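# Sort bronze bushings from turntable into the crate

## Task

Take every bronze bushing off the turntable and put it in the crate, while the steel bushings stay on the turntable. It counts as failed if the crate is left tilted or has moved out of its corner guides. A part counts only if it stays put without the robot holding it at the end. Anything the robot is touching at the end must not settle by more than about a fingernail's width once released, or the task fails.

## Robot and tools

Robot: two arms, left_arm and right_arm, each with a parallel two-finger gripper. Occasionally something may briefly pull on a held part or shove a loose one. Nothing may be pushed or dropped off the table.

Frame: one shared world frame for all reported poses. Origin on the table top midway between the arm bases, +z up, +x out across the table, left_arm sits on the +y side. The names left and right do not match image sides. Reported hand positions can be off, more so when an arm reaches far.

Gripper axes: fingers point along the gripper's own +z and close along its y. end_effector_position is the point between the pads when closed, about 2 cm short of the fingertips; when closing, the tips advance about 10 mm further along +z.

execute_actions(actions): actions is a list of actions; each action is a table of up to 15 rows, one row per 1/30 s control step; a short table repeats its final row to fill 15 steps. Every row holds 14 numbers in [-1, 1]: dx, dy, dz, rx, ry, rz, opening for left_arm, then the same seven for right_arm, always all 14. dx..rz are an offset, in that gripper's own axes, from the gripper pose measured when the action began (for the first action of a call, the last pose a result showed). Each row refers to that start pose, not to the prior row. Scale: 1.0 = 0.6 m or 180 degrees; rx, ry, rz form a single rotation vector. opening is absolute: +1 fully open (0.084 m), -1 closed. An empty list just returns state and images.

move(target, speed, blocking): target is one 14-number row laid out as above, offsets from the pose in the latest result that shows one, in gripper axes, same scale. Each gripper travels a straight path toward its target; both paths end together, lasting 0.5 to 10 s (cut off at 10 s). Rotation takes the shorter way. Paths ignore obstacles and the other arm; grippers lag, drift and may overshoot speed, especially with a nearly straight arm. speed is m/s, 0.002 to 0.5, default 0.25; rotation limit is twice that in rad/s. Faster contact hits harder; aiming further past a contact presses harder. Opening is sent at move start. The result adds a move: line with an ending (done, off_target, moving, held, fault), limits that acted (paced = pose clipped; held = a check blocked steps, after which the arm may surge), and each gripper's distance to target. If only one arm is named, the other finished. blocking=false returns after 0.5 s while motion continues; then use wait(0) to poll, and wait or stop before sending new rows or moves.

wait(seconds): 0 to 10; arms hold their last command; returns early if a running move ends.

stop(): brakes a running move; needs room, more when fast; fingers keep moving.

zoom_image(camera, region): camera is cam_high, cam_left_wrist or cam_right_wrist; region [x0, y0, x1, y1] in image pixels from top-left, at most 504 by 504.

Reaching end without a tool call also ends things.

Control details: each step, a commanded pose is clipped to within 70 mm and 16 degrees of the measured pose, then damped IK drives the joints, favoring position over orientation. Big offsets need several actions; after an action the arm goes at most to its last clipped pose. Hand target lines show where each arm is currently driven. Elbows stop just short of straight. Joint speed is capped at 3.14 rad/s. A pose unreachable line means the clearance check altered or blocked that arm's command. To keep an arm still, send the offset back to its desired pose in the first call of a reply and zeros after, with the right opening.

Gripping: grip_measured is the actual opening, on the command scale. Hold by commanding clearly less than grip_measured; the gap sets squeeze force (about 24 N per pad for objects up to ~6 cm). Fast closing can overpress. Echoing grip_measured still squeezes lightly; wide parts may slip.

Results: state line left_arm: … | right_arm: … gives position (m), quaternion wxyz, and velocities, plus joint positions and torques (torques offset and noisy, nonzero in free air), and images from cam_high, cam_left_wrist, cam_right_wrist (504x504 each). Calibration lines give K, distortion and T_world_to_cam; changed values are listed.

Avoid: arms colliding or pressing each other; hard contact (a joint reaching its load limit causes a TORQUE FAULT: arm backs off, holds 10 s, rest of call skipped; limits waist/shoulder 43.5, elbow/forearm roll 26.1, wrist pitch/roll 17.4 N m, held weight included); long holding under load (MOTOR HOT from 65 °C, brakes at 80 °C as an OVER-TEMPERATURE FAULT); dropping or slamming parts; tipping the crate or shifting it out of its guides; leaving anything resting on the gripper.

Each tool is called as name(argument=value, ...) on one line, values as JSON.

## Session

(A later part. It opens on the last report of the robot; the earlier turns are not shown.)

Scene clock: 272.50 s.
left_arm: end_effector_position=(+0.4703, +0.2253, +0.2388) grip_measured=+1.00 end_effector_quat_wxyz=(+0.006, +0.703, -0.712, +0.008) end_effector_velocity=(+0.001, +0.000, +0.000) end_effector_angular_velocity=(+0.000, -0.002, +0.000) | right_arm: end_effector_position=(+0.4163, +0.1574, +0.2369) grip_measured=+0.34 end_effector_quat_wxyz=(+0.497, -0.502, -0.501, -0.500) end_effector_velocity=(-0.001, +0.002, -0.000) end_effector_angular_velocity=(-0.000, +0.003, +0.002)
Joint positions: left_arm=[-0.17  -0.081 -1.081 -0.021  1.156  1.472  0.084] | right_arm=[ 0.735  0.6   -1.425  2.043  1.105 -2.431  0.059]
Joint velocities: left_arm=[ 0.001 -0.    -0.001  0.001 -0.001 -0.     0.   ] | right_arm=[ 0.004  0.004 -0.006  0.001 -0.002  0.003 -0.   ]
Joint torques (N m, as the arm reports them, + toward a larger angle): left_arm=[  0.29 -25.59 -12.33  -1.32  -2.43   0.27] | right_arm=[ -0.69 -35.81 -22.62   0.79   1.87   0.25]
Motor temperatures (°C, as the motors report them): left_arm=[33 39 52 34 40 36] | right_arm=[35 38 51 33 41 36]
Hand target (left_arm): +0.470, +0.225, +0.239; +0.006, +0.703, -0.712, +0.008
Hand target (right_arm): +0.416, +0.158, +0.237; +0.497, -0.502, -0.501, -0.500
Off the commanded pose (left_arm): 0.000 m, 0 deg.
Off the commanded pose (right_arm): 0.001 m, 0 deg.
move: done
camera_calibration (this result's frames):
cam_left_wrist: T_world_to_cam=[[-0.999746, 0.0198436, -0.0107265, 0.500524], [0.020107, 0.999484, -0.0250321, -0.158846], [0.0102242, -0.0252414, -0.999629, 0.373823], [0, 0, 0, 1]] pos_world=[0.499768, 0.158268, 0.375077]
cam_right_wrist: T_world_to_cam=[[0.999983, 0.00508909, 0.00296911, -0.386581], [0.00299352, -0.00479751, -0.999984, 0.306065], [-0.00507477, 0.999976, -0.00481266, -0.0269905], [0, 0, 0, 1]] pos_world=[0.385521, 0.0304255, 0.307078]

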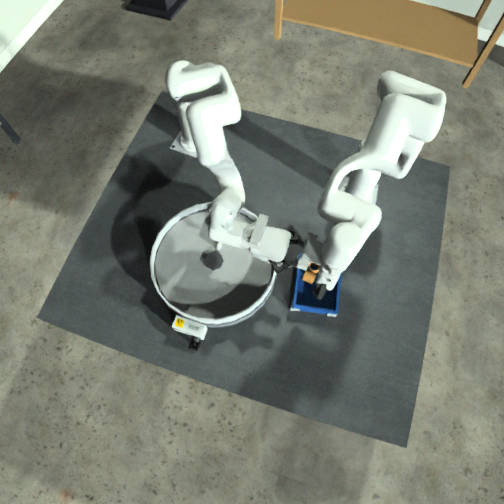

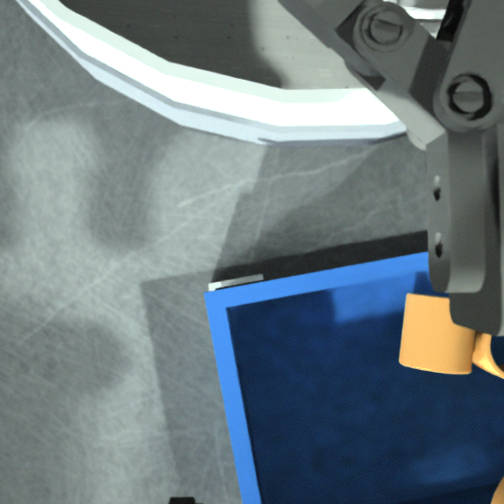

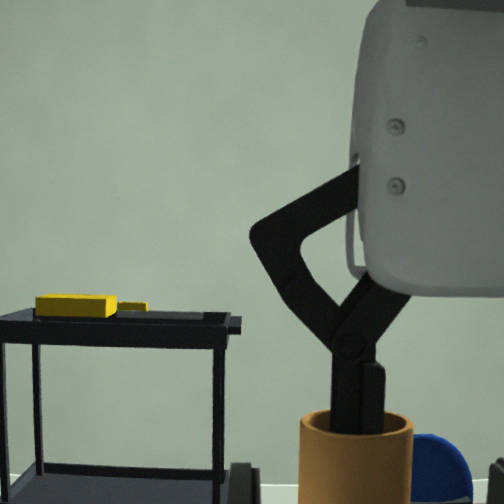

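move(target=[0,0,0,0,0,0,1,-0.012,0.007,0,0,0,0,0.35], speed=0.05)

move(target=[0,0,0,0,0,0,1,0,0,0.1,0,0,0,0.35], speed=0.06)

move(target=[0,0,0,0,0,0,1,0,0,0,0,0,0,-1])

move(target=[0,0,-0.12,0,0,0,1,0,0,0,0,0,0,-1], speed=0.06)

move(target=[0,0,0,0,0,0,1,-0.09,0.065,0,0,0,0,-1], speed=0.1)

move(target=[0,0,0,0,0,0,1,0,0,0,0,0,0,0.5])

move(target=[0,0,0,0,0,0,1,0.1,0,-0.25,0,0,0,0.5])

Scene clock: 282.70 s.
left_arm: end_effector_position=(+0.4703, +0.2253, +0.2388) grip_measured=+1.00 end_effector_quat_wxyz=(+0.006, +0.703, -0.712, +0.008) end_effector_velocity=(-0.000, -0.001, +0.000) end_effector_angular_velocity=(-0.000, +0.000, -0.001) | right_arm: end_effector_position=(+0.4205, +0.1574, +0.2298) grip_measured=+0.34 end_effector_quat_wxyz=(+0.497, -0.502, -0.501, -0.500) end_effector_velocity=(+0.002, +0.000, +0.002) end_effector_angular_velocity=(+0.002, -0.003, -0.003)
Joint positions: left_arm=[-0.17  -0.081 -1.081 -0.021  1.156  1.472  0.084] | right_arm=[ 0.73   0.624 -1.442  2.042  1.112 -2.435  0.059]
Joint velocities: left_arm=[-0.001  0.    -0.    -0.     0.    -0.     0.   ] | right_arm=[-0.     0.    -0.005  0.001 -0.002 -0.     0.   ]
Joint torques (N m, as the arm reports them, + toward a larger angle): left_arm=[  0.09 -24.81 -12.67  -1.41  -2.25   0.14] | right_arm=[ -0.62 -36.21 -22.51   0.81   1.77   0.26]
Motor temperatures (°C, as the motors report them): left_arm=[33 39 52 34 40 36] | right_arm=[35 38 51 33 41 36]
Hand target (left_arm): +0.470, +0.225, +0.239; +0.006, +0.703, -0.712, +0.008
Hand target (right_arm): +0.421, +0.157, +0.230; +0.497, -0.502, -0.501, -0.500
Off the commanded pose (left_arm): 0.000 m, 0 deg.
Off the commanded pose (right_arm): 0.000 m, 0 deg.
move: done
camera_calibration (this result's frames):
cam_left_wrist: T_world_to_cam=[[-0.999746, 0.0198436, -0.0107265, 0.500524], [0.020107, 0.999484, -0.0250321, -0.158846], [0.0102243, -0.0252414, -0.999629, 0.373823], [0, 0, 0, 1]] pos_world=[0.499768, 0.158268, 0.375077]
cam_right_wrist: T_world_to_cam=[[0.999983, 0.00509993, 0.0029522, -0.390734], [0.00297674, -0.00481007, -0.999984, 0.298977], [-0.00508565, 0.999975, -0.00482517, -0.0269707], [0, 0, 0, 1]] pos_world=[0.3897, 0.0304009, 0.299996]

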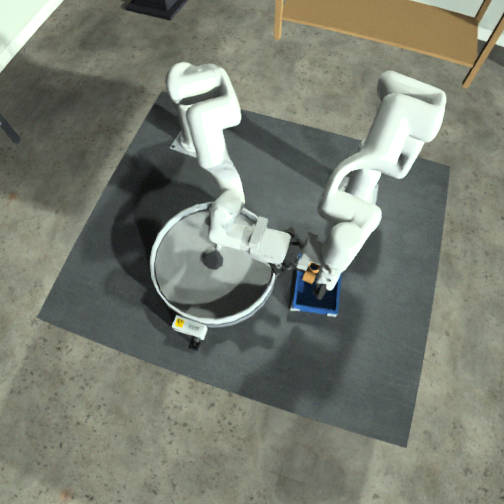

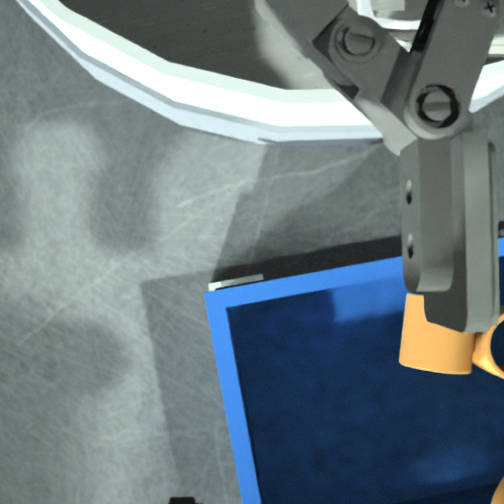

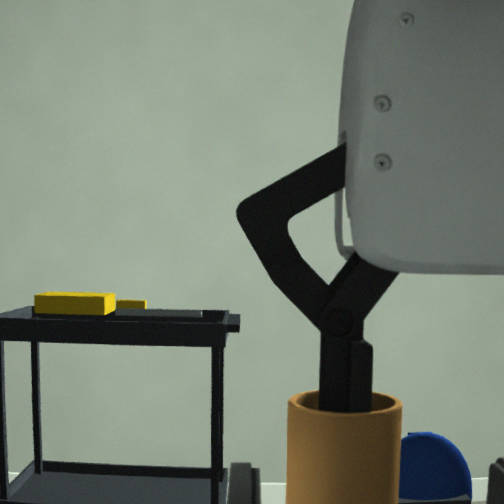

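Scene clock: 284.07 s.
left_arm: end_effector_position=(+0.4703, +0.2253, +0.2388) grip_measured=+1.00 end_effector_quat_wxyz=(+0.006, +0.703, -0.712, +0.008) end_effector_velocity=(-0.000, -0.000, -0.000) end_effector_angular_velocity=(-0.000, +0.000, -0.000) | right_arm: end_effector_position=(+0.4209, +0.2171, +0.2297) grip_measured=+0.34 end_effector_quat_wxyz=(+0.497, -0.502, -0.501, -0.500) end_effector_velocity=(+0.001, +0.002, +0.001) end_effector_angular_velocity=(+0.001, -0.001, +0.000)
Joint positions: left_arm=[-0.17  -0.081 -1.081 -0.021  1.156  1.472  0.084] | right_arm=[ 0.819  0.747 -1.645  2.079  1.014 -2.391  0.059]
Joint velocities: left_arm=[-0.  0.  0. -0.  0. -0. -0.] | right_arm=[ 0.002  0.004 -0.009 -0.001 -0.003  0.003 -0.   ]
Joint torques (N m, as the arm reports them, + toward a larger angle): left_arm=[  0.36 -24.71 -12.66  -1.59  -2.33   0.08] | right_arm=[ -0.73 -38.59 -23.53   0.79   1.84   0.27]
Motor temperatures (°C, as the motors report them): left_arm=[33 39 52 34 40 36] | right_arm=[35 38 51 33 41 36]
Hand target (left_arm): +0.470, +0.225, +0.239; +0.006, +0.703, -0.712, +0.008
Hand target (right_arm): +0.421, +0.217, +0.230; +0.497, -0.502, -0.501, -0.500
Off the commanded pose (left_arm): 0.000 m, 0 deg.
Off the commanded pose (right_arm): 0.000 m, 0 deg.
move: done
camera_calibration (this result's frames):
cam_left_wrist: T_world_to_cam=[[-0.999746, 0.0198438, -0.0107266, 0.500524], [0.0201072, 0.999484, -0.0250321, -0.158846], [0.0102244, -0.0252414, -0.999629, 0.373823], [0, 0, 0, 1]] pos_world=[0.499768, 0.158268, 0.375077]
cam_right_wrist: T_world_to_cam=[[0.999984, 0.00470332, 0.00307173, -0.391409], [0.00309428, -0.0047933, -0.999984, 0.299101], [-0.00468852, 0.999977, -0.00480778, -0.0868764], [0, 0, 0, 1]] pos_world=[0.39007, 0.0901491, 0.299881]

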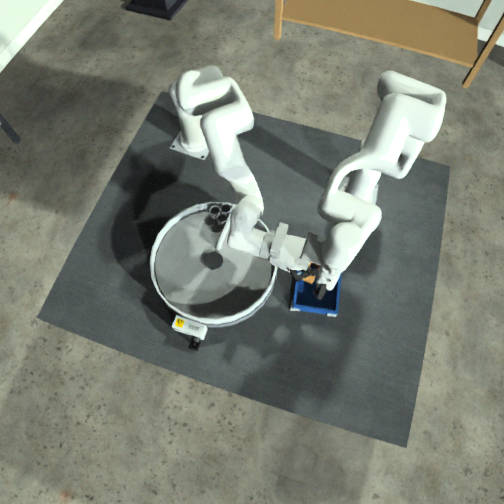

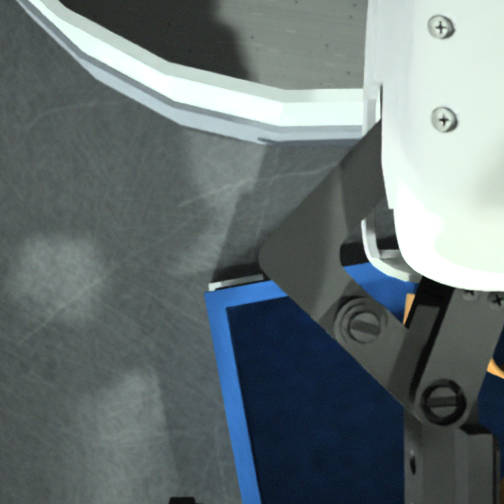

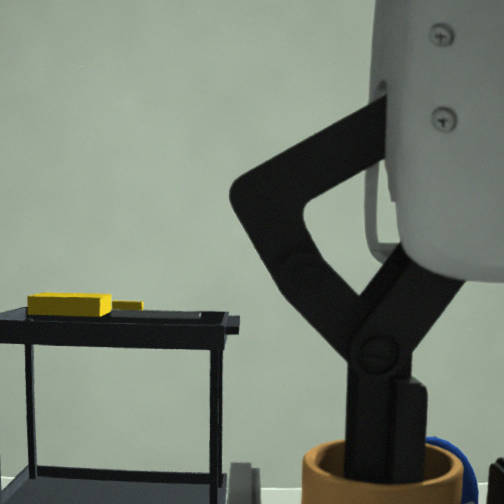

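Scene clock: 284.57 s.
left_arm: end_effector_position=(+0.4703, +0.2253, +0.2388) grip_measured=+1.00 end_effector_quat_wxyz=(+0.006, +0.703, -0.712, +0.008) end_effector_velocity=(-0.000, +0.000, +0.000) end_effector_angular_velocity=(+0.000, +0.000, -0.001) | right_arm: end_effector_position=(+0.4209, +0.2171, +0.2297) grip_measured=-0.15 end_effector_quat_wxyz=(+0.497, -0.502, -0.501, -0.500) end_effector_velocity=(-0.000, +0.000, +0.000) end_effector_angular_velocity=(+0.001, +0.001, +0.001)
Joint positions: left_arm=[-0.17  -0.081 -1.081 -0.021  1.156  1.472  0.084] | right_arm=[ 0.819  0.747 -1.645  2.079  1.014 -2.391  0.038]
Joint velocities: left_arm=[-0.     0.    -0.     0.     0.001  0.    -0.   ] | right_arm=[-0.     0.    -0.     0.001  0.001  0.     0.   ]
Joint torques (N m, as the arm reports them, + toward a larger angle): left_arm=[  0.58 -25.15 -12.71  -1.47  -2.     0.28] | right_arm=[ -0.89 -38.57 -23.56   0.63   1.9    0.28]
Motor temperatures (°C, as the motors report them): left_arm=[33 39 52 34 40 36] | right_arm=[35 38 51 33 41 36]
Hand target (left_arm): +0.470, +0.225, +0.239; +0.006, +0.703, -0.712, +0.008
Hand target (right_arm): +0.421, +0.217, +0.230; +0.497, -0.502, -0.501, -0.500
Off the commanded pose (left_arm): 0.000 m, 0 deg.
Off the commanded pose (right_arm): 0.000 m, 0 deg.
move: done
camera_calibration (this result's frames):
cam_left_wrist: T_world_to_cam=[[-0.999746, 0.0198268, -0.010751, 0.500544], [0.0200906, 0.999485, -0.0250157, -0.158857], [0.0102495, -0.0252253, -0.999629, 0.373808], [0, 0, 0, 1]] pos_world=[0.499776, 0.15828, 0.375077]
cam_right_wrist: T_world_to_cam=[[0.999984, 0.0047138, 0.00309223, -0.391415], [0.00311471, -0.00476907, -0.999984, 0.299108], [-0.00469898, 0.999978, -0.00478368, -0.0868749], [0, 0, 0, 1]] pos_world=[0.390069, 0.0901445, 0.299898]

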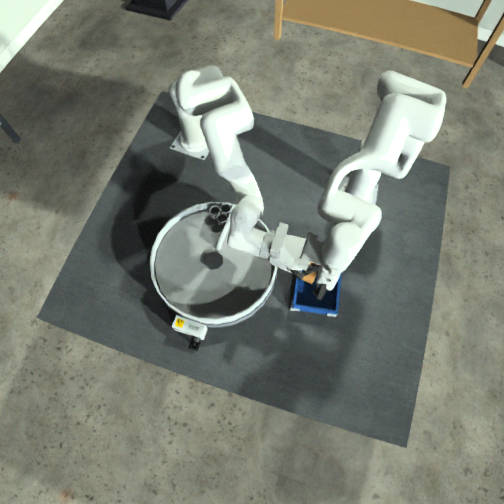

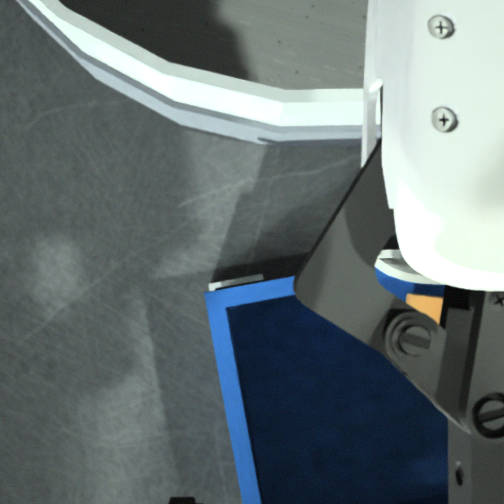

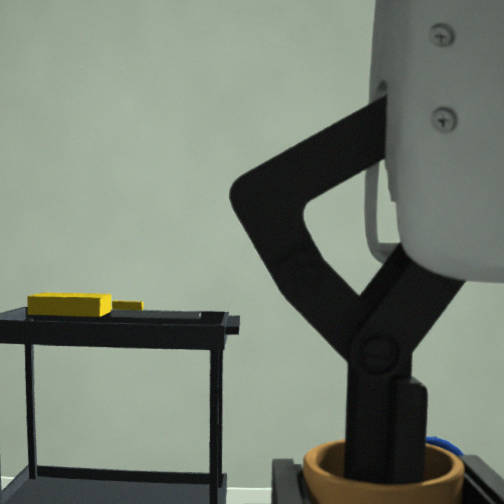

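Scene clock: 286.10 s.
left_arm: end_effector_position=(+0.4698, +0.2269, +0.3104) grip_measured=+1.00 end_effector_quat_wxyz=(+0.006, +0.703, -0.711, +0.008) end_effector_velocity=(-0.000, -0.000, +0.001) end_effector_angular_velocity=(+0.001, +0.004, -0.001) | right_arm: end_effector_position=(+0.4209, +0.2171, +0.2297) grip_measured=-0.15 end_effector_quat_wxyz=(+0.497, -0.502, -0.501, -0.500) end_effector_velocity=(-0.000, +0.000, -0.001) end_effector_angular_velocity=(-0.000, +0.000, -0.000)
Joint positions: left_arm=[-0.166 -0.104 -1.261 -0.02   1.36   1.472  0.084] | right_arm=[ 0.819  0.747 -1.645  2.079  1.014 -2.391  0.038]
Joint velocities: left_arm=[-0.001  0.002 -0.006  0.     0.007 -0.001  0.   ] | right_arm=[ 0.     0.001  0.     0.    -0.    -0.    -0.   ]
Joint torques (N m, as the arm reports them, + toward a larger angle): left_arm=[  0.84 -24.11 -12.63  -1.32  -2.29  -0.18] | right_arm=[ -0.78 -39.24 -24.2    0.6    1.92   0.15]
Motor temperatures (°C, as the motors report them): left_arm=[33 39 52 34 40 36] | right_arm=[35 38 51 33 41 36]
Hand target (left_arm): +0.470, +0.227, +0.311; +0.006, +0.703, -0.711, +0.008
Hand target (right_arm): +0.421, +0.217, +0.230; +0.497, -0.502, -0.501, -0.500
Off the commanded pose (left_arm): 0.001 m, 0 deg.
Off the commanded pose (right_arm): 0.000 m, 0 deg.
move: done
camera_calibration (this result's frames):
cam_left_wrist: T_world_to_cam=[[-0.999757, 0.0195138, -0.010284, 0.500771], [0.0197643, 0.999496, -0.0248521, -0.158586], [0.00979383, -0.0250493, -0.999638, 0.445569], [0, 0, 0, 1]] pos_world=[0.49942, 0.159895, 0.446617]
cam_right_wrist: T_world_to_cam=[[0.999984, 0.00471359, 0.00308941, -0.391414], [0.0031119, -0.00477188, -0.999984, 0.299107], [-0.00469877, 0.999978, -0.00478647, -0.0868741], [0, 0, 0, 1]] pos_world=[0.390069, 0.0901445, 0.299895]

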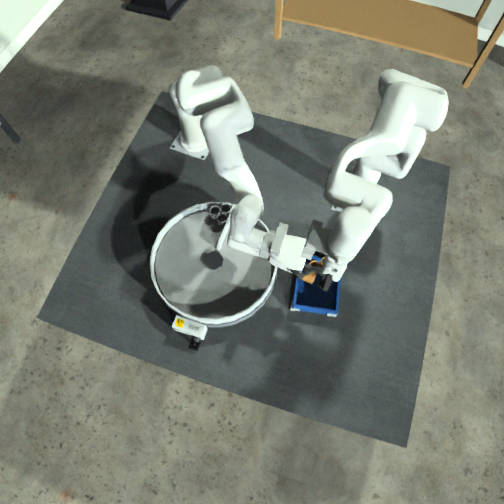

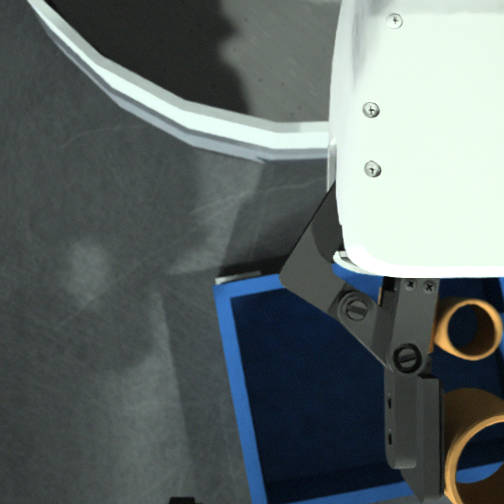

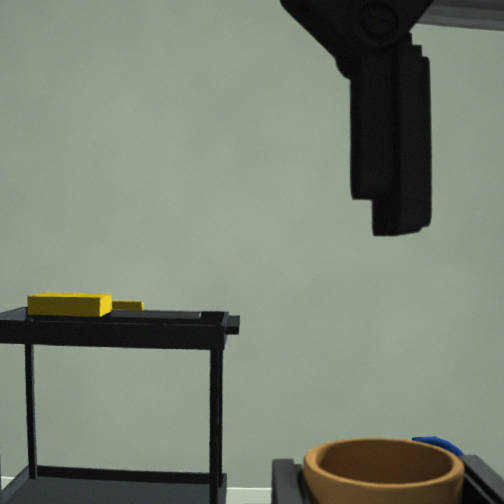

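Scene clock: 287.23 s.
left_arm: end_effector_position=(+0.4698, +0.2269, +0.3104) grip_measured=+1.00 end_effector_quat_wxyz=(+0.006, +0.703, -0.711, +0.008) end_effector_velocity=(+0.000, -0.000, +0.000) end_effector_angular_velocity=(+0.000, -0.000, -0.000) | right_arm: end_effector_position=(+0.4601, +0.2171, +0.1768) grip_measured=-0.15 end_effector_quat_wxyz=(+0.497, -0.502, -0.501, -0.501) end_effector_velocity=(+0.001, -0.001, -0.006) end_effector_angular_velocity=(-0.007, +0.006, -0.002)
Joint positions: left_arm=[-0.166 -0.104 -1.261 -0.02   1.36   1.472  0.084] | right_arm=[ 0.775  0.953 -1.844  2.046  1.049 -2.381  0.038]
Joint velocities: left_arm=[-0.001 -0.    -0.     0.     0.    -0.    -0.   ] | right_arm=[-0.002  0.01  -0.004 -0.003 -0.003  0.003  0.   ]
Joint torques (N m, as the arm reports them, + toward a larger angle): left_arm=[  0.06 -23.81 -12.    -1.    -2.38  -0.04] | right_arm=[ -0.87 -41.92 -23.99   0.9    2.01   0.18]
Motor temperatures (°C, as the motors report them): left_arm=[33 39 52 34 40 36] | right_arm=[35 38 51 33 41 36]
Hand target (left_arm): +0.470, +0.227, +0.310; +0.006, +0.703, -0.711, +0.008
Hand target (right_arm): +0.460, +0.217, +0.176; +0.497, -0.502, -0.501, -0.500
Off the commanded pose (left_arm): 0.000 m, 0 deg.
Off the commanded pose (right_arm): 0.001 m, 0 deg.
move: done
camera_calibration (this result's frames):
cam_left_wrist: T_world_to_cam=[[-0.999757, 0.0195138, -0.0102838, 0.500771], [0.0197643, 0.999496, -0.0248519, -0.158586], [0.00979362, -0.0250491, -0.999638, 0.445569], [0, 0, 0, 1]] pos_world=[0.49942, 0.159895, 0.446617]
cam_right_wrist: T_world_to_cam=[[0.999981, 0.0048639, 0.00389128, -0.430661], [0.00391057, -0.0039635, -0.999984, 0.245557], [-0.0048484, 0.99998, -0.00398244, -0.0869706], [0, 0, 0, 1]] pos_world=[0.429271, 0.0900368, 0.246883]

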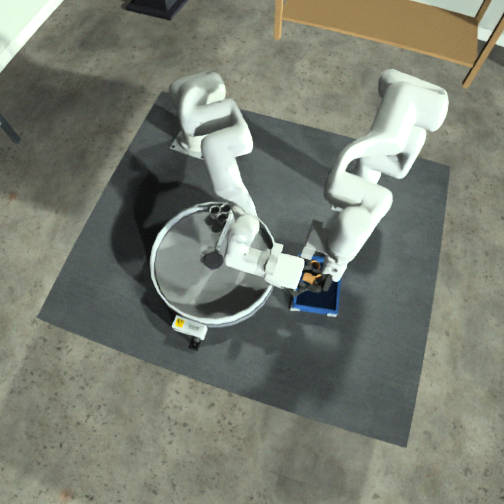

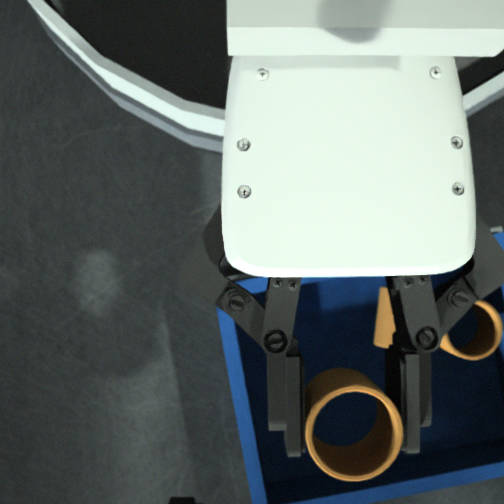

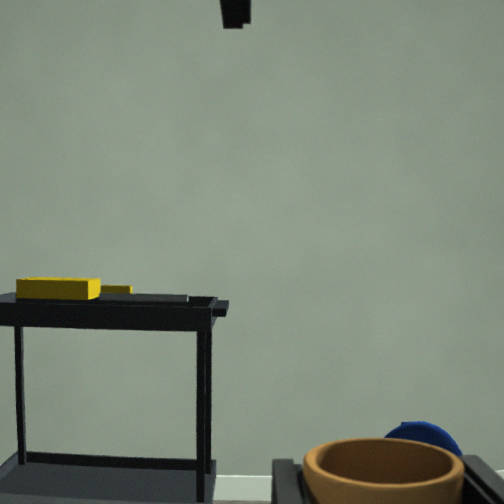

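Scene clock: 287.77 s.
left_arm: end_effector_position=(+0.4698, +0.2269, +0.3104) grip_measured=+1.00 end_effector_quat_wxyz=(+0.006, +0.703, -0.711, +0.008) end_effector_velocity=(+0.000, -0.000, +0.000) end_effector_angular_velocity=(+0.000, -0.001, -0.001) | right_arm: end_effector_position=(+0.4601, +0.2171, +0.1769) grip_measured=+0.49 end_effector_quat_wxyz=(+0.497, -0.502, -0.501, -0.501) end_effector_velocity=(+0.000, +0.000, +0.001) end_effector_angular_velocity=(+0.001, -0.000, +0.000)
Joint positions: left_arm=[-0.166 -0.104 -1.261 -0.02   1.36   1.472  0.084] | right_arm=[ 0.775  0.953 -1.844  2.046  1.049 -2.381  0.065]
Joint velocities: left_arm=[-0.001 -0.    -0.     0.    -0.    -0.     0.   ] | right_arm=[ 0.    -0.001 -0.     0.     0.     0.001  0.   ]
Joint torques (N m, as the arm reports them, + toward a larger angle): left_arm=[  0.55 -23.64 -12.29  -1.37  -2.08  -0.08] | right_arm=[ -0.78 -41.28 -23.49   0.72   1.78   0.28]
Motor temperatures (°C, as the motors report them): left_arm=[33 39 52 34 40 36] | right_arm=[35 38 51 33 41 36]
Hand target (left_arm): +0.470, +0.227, +0.310; +0.006, +0.703, -0.711, +0.008
Hand target (right_arm): +0.460, +0.217, +0.177; +0.497, -0.502, -0.501, -0.501
Off the commanded pose (left_arm): 0.000 m, 0 deg.
Off the commanded pose (right_arm): 0.000 m, 0 deg.
move: done
camera_calibration (this result's frames):
cam_left_wrist: T_world_to_cam=[[-0.999757, 0.0195139, -0.0102836, 0.500771], [0.0197644, 0.999496, -0.0248519, -0.158586], [0.00979348, -0.0250491, -0.999638, 0.445569], [0, 0, 0, 1]] pos_world=[0.49942, 0.159895, 0.446617]
cam_right_wrist: T_world_to_cam=[[0.99998, 0.00487806, 0.00392912, -0.430669], [0.00394821, -0.00390962, -0.999985, 0.245573], [-0.00486263, 0.99998, -0.0039288, -0.0869824], [0, 0, 0, 1]] pos_world=[0.429268, 0.0900416, 0.246919]

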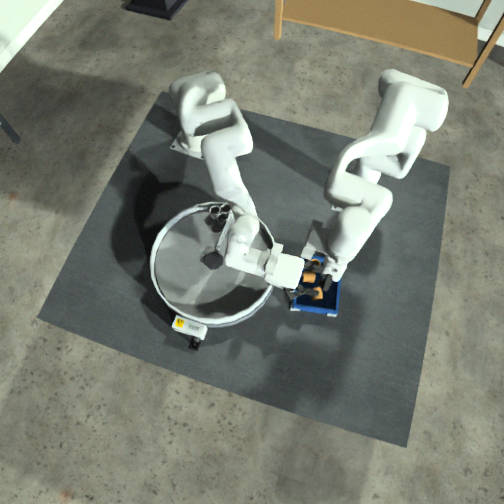

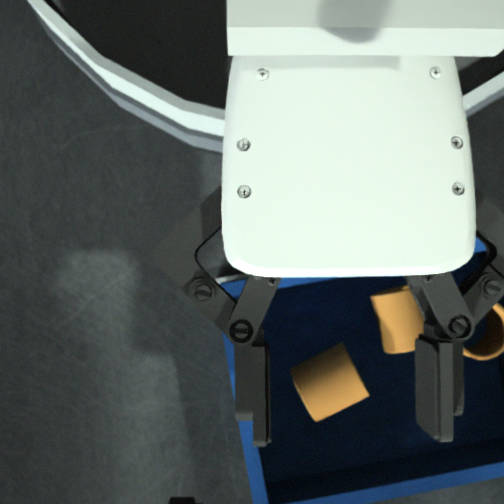

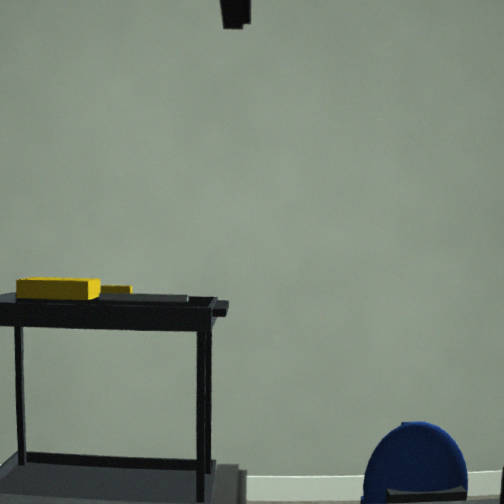

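Scene clock: 289.00 s.
left_arm: end_effector_position=(+0.4698, +0.2269, +0.3104) grip_measured=+1.00 end_effector_quat_wxyz=(+0.006, +0.703, -0.711, +0.008) end_effector_velocity=(+0.000, +0.000, +0.001) end_effector_angular_velocity=(-0.000, -0.002, +0.000) | right_arm: end_effector_position=(+0.4587, +0.0677, +0.2367) grip_measured=+0.49 end_effector_quat_wxyz=(+0.497, -0.502, -0.501, -0.500) end_effector_velocity=(+0.001, -0.003, +0.002) end_effector_angular_velocity=(+0.001, -0.005, -0.002)
Joint positions: left_arm=[-0.166 -0.104 -1.261 -0.02   1.36   1.472  0.084] | right_arm=[ 0.54   0.567 -1.363  1.897  1.247 -2.4    0.065]
Joint velocities: left_arm=[ 0.001 -0.    -0.002  0.     0.     0.    -0.   ] | right_arm=[-0.005 -0.007  0.005 -0.002  0.002 -0.003 -0.   ]
Joint torques (N m, as the arm reports them, + toward a larger angle): left_arm=[ -0.08 -24.37 -12.47  -1.25  -2.41   0.19] | right_arm=[ -1.1  -34.44 -22.22   0.88   1.7    0.22]
Motor temperatures (°C, as the motors report them): left_arm=[33 39 52 34 40 36] | right_arm=[35 38 51 33 41 36]
Hand target (left_arm): +0.470, +0.227, +0.310; +0.006, +0.703, -0.711, +0.008
Hand target (right_arm): +0.459, +0.067, +0.237; +0.497, -0.502, -0.501, -0.501
Off the commanded pose (left_arm): 0.000 m, 0 deg.
Off the commanded pose (right_arm): 0.001 m, 0 deg.
move: done
camera_calibration (this result's frames):
cam_left_wrist: T_world_to_cam=[[-0.999757, 0.0195139, -0.0102834, 0.500771], [0.0197644, 0.999496, -0.024852, -0.158586], [0.00979325, -0.0250492, -0.999638, 0.445569], [0, 0, 0, 1]] pos_world=[0.49942, 0.159895, 0.446617]
cam_right_wrist: T_world_to_cam=[[0.999979, 0.00559968, 0.00320229, -0.428675], [0.00322459, -0.00397865, -0.999987, 0.305145], [-0.00558687, 0.999976, -0.00399663, 0.0630021], [0, 0, 0, 1]] pos_world=[0.428035, -0.0593861, 0.306766]

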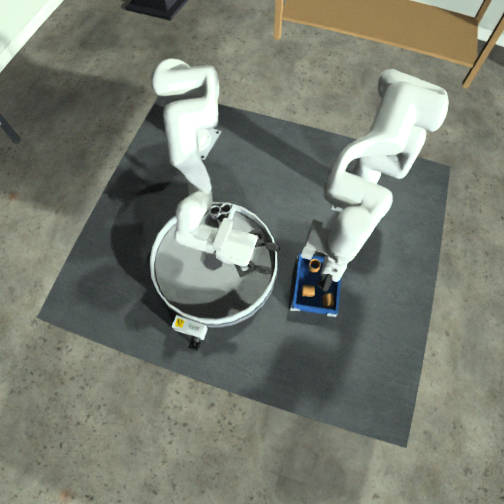

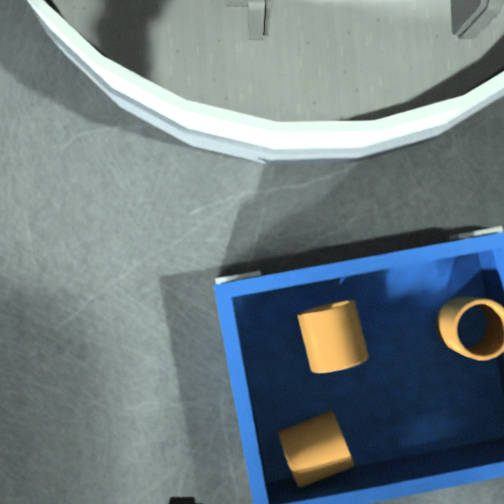

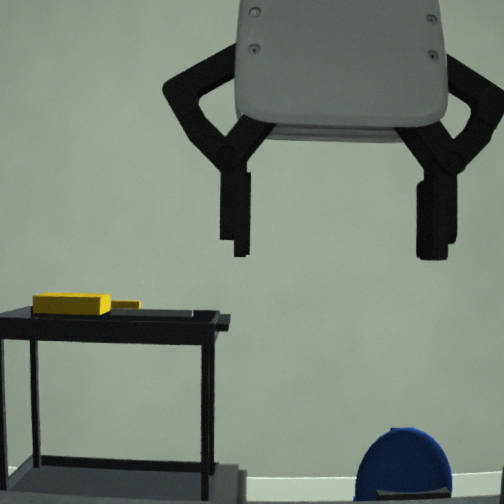

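finished_scene(scene=2)

The scene is finished: the task was done.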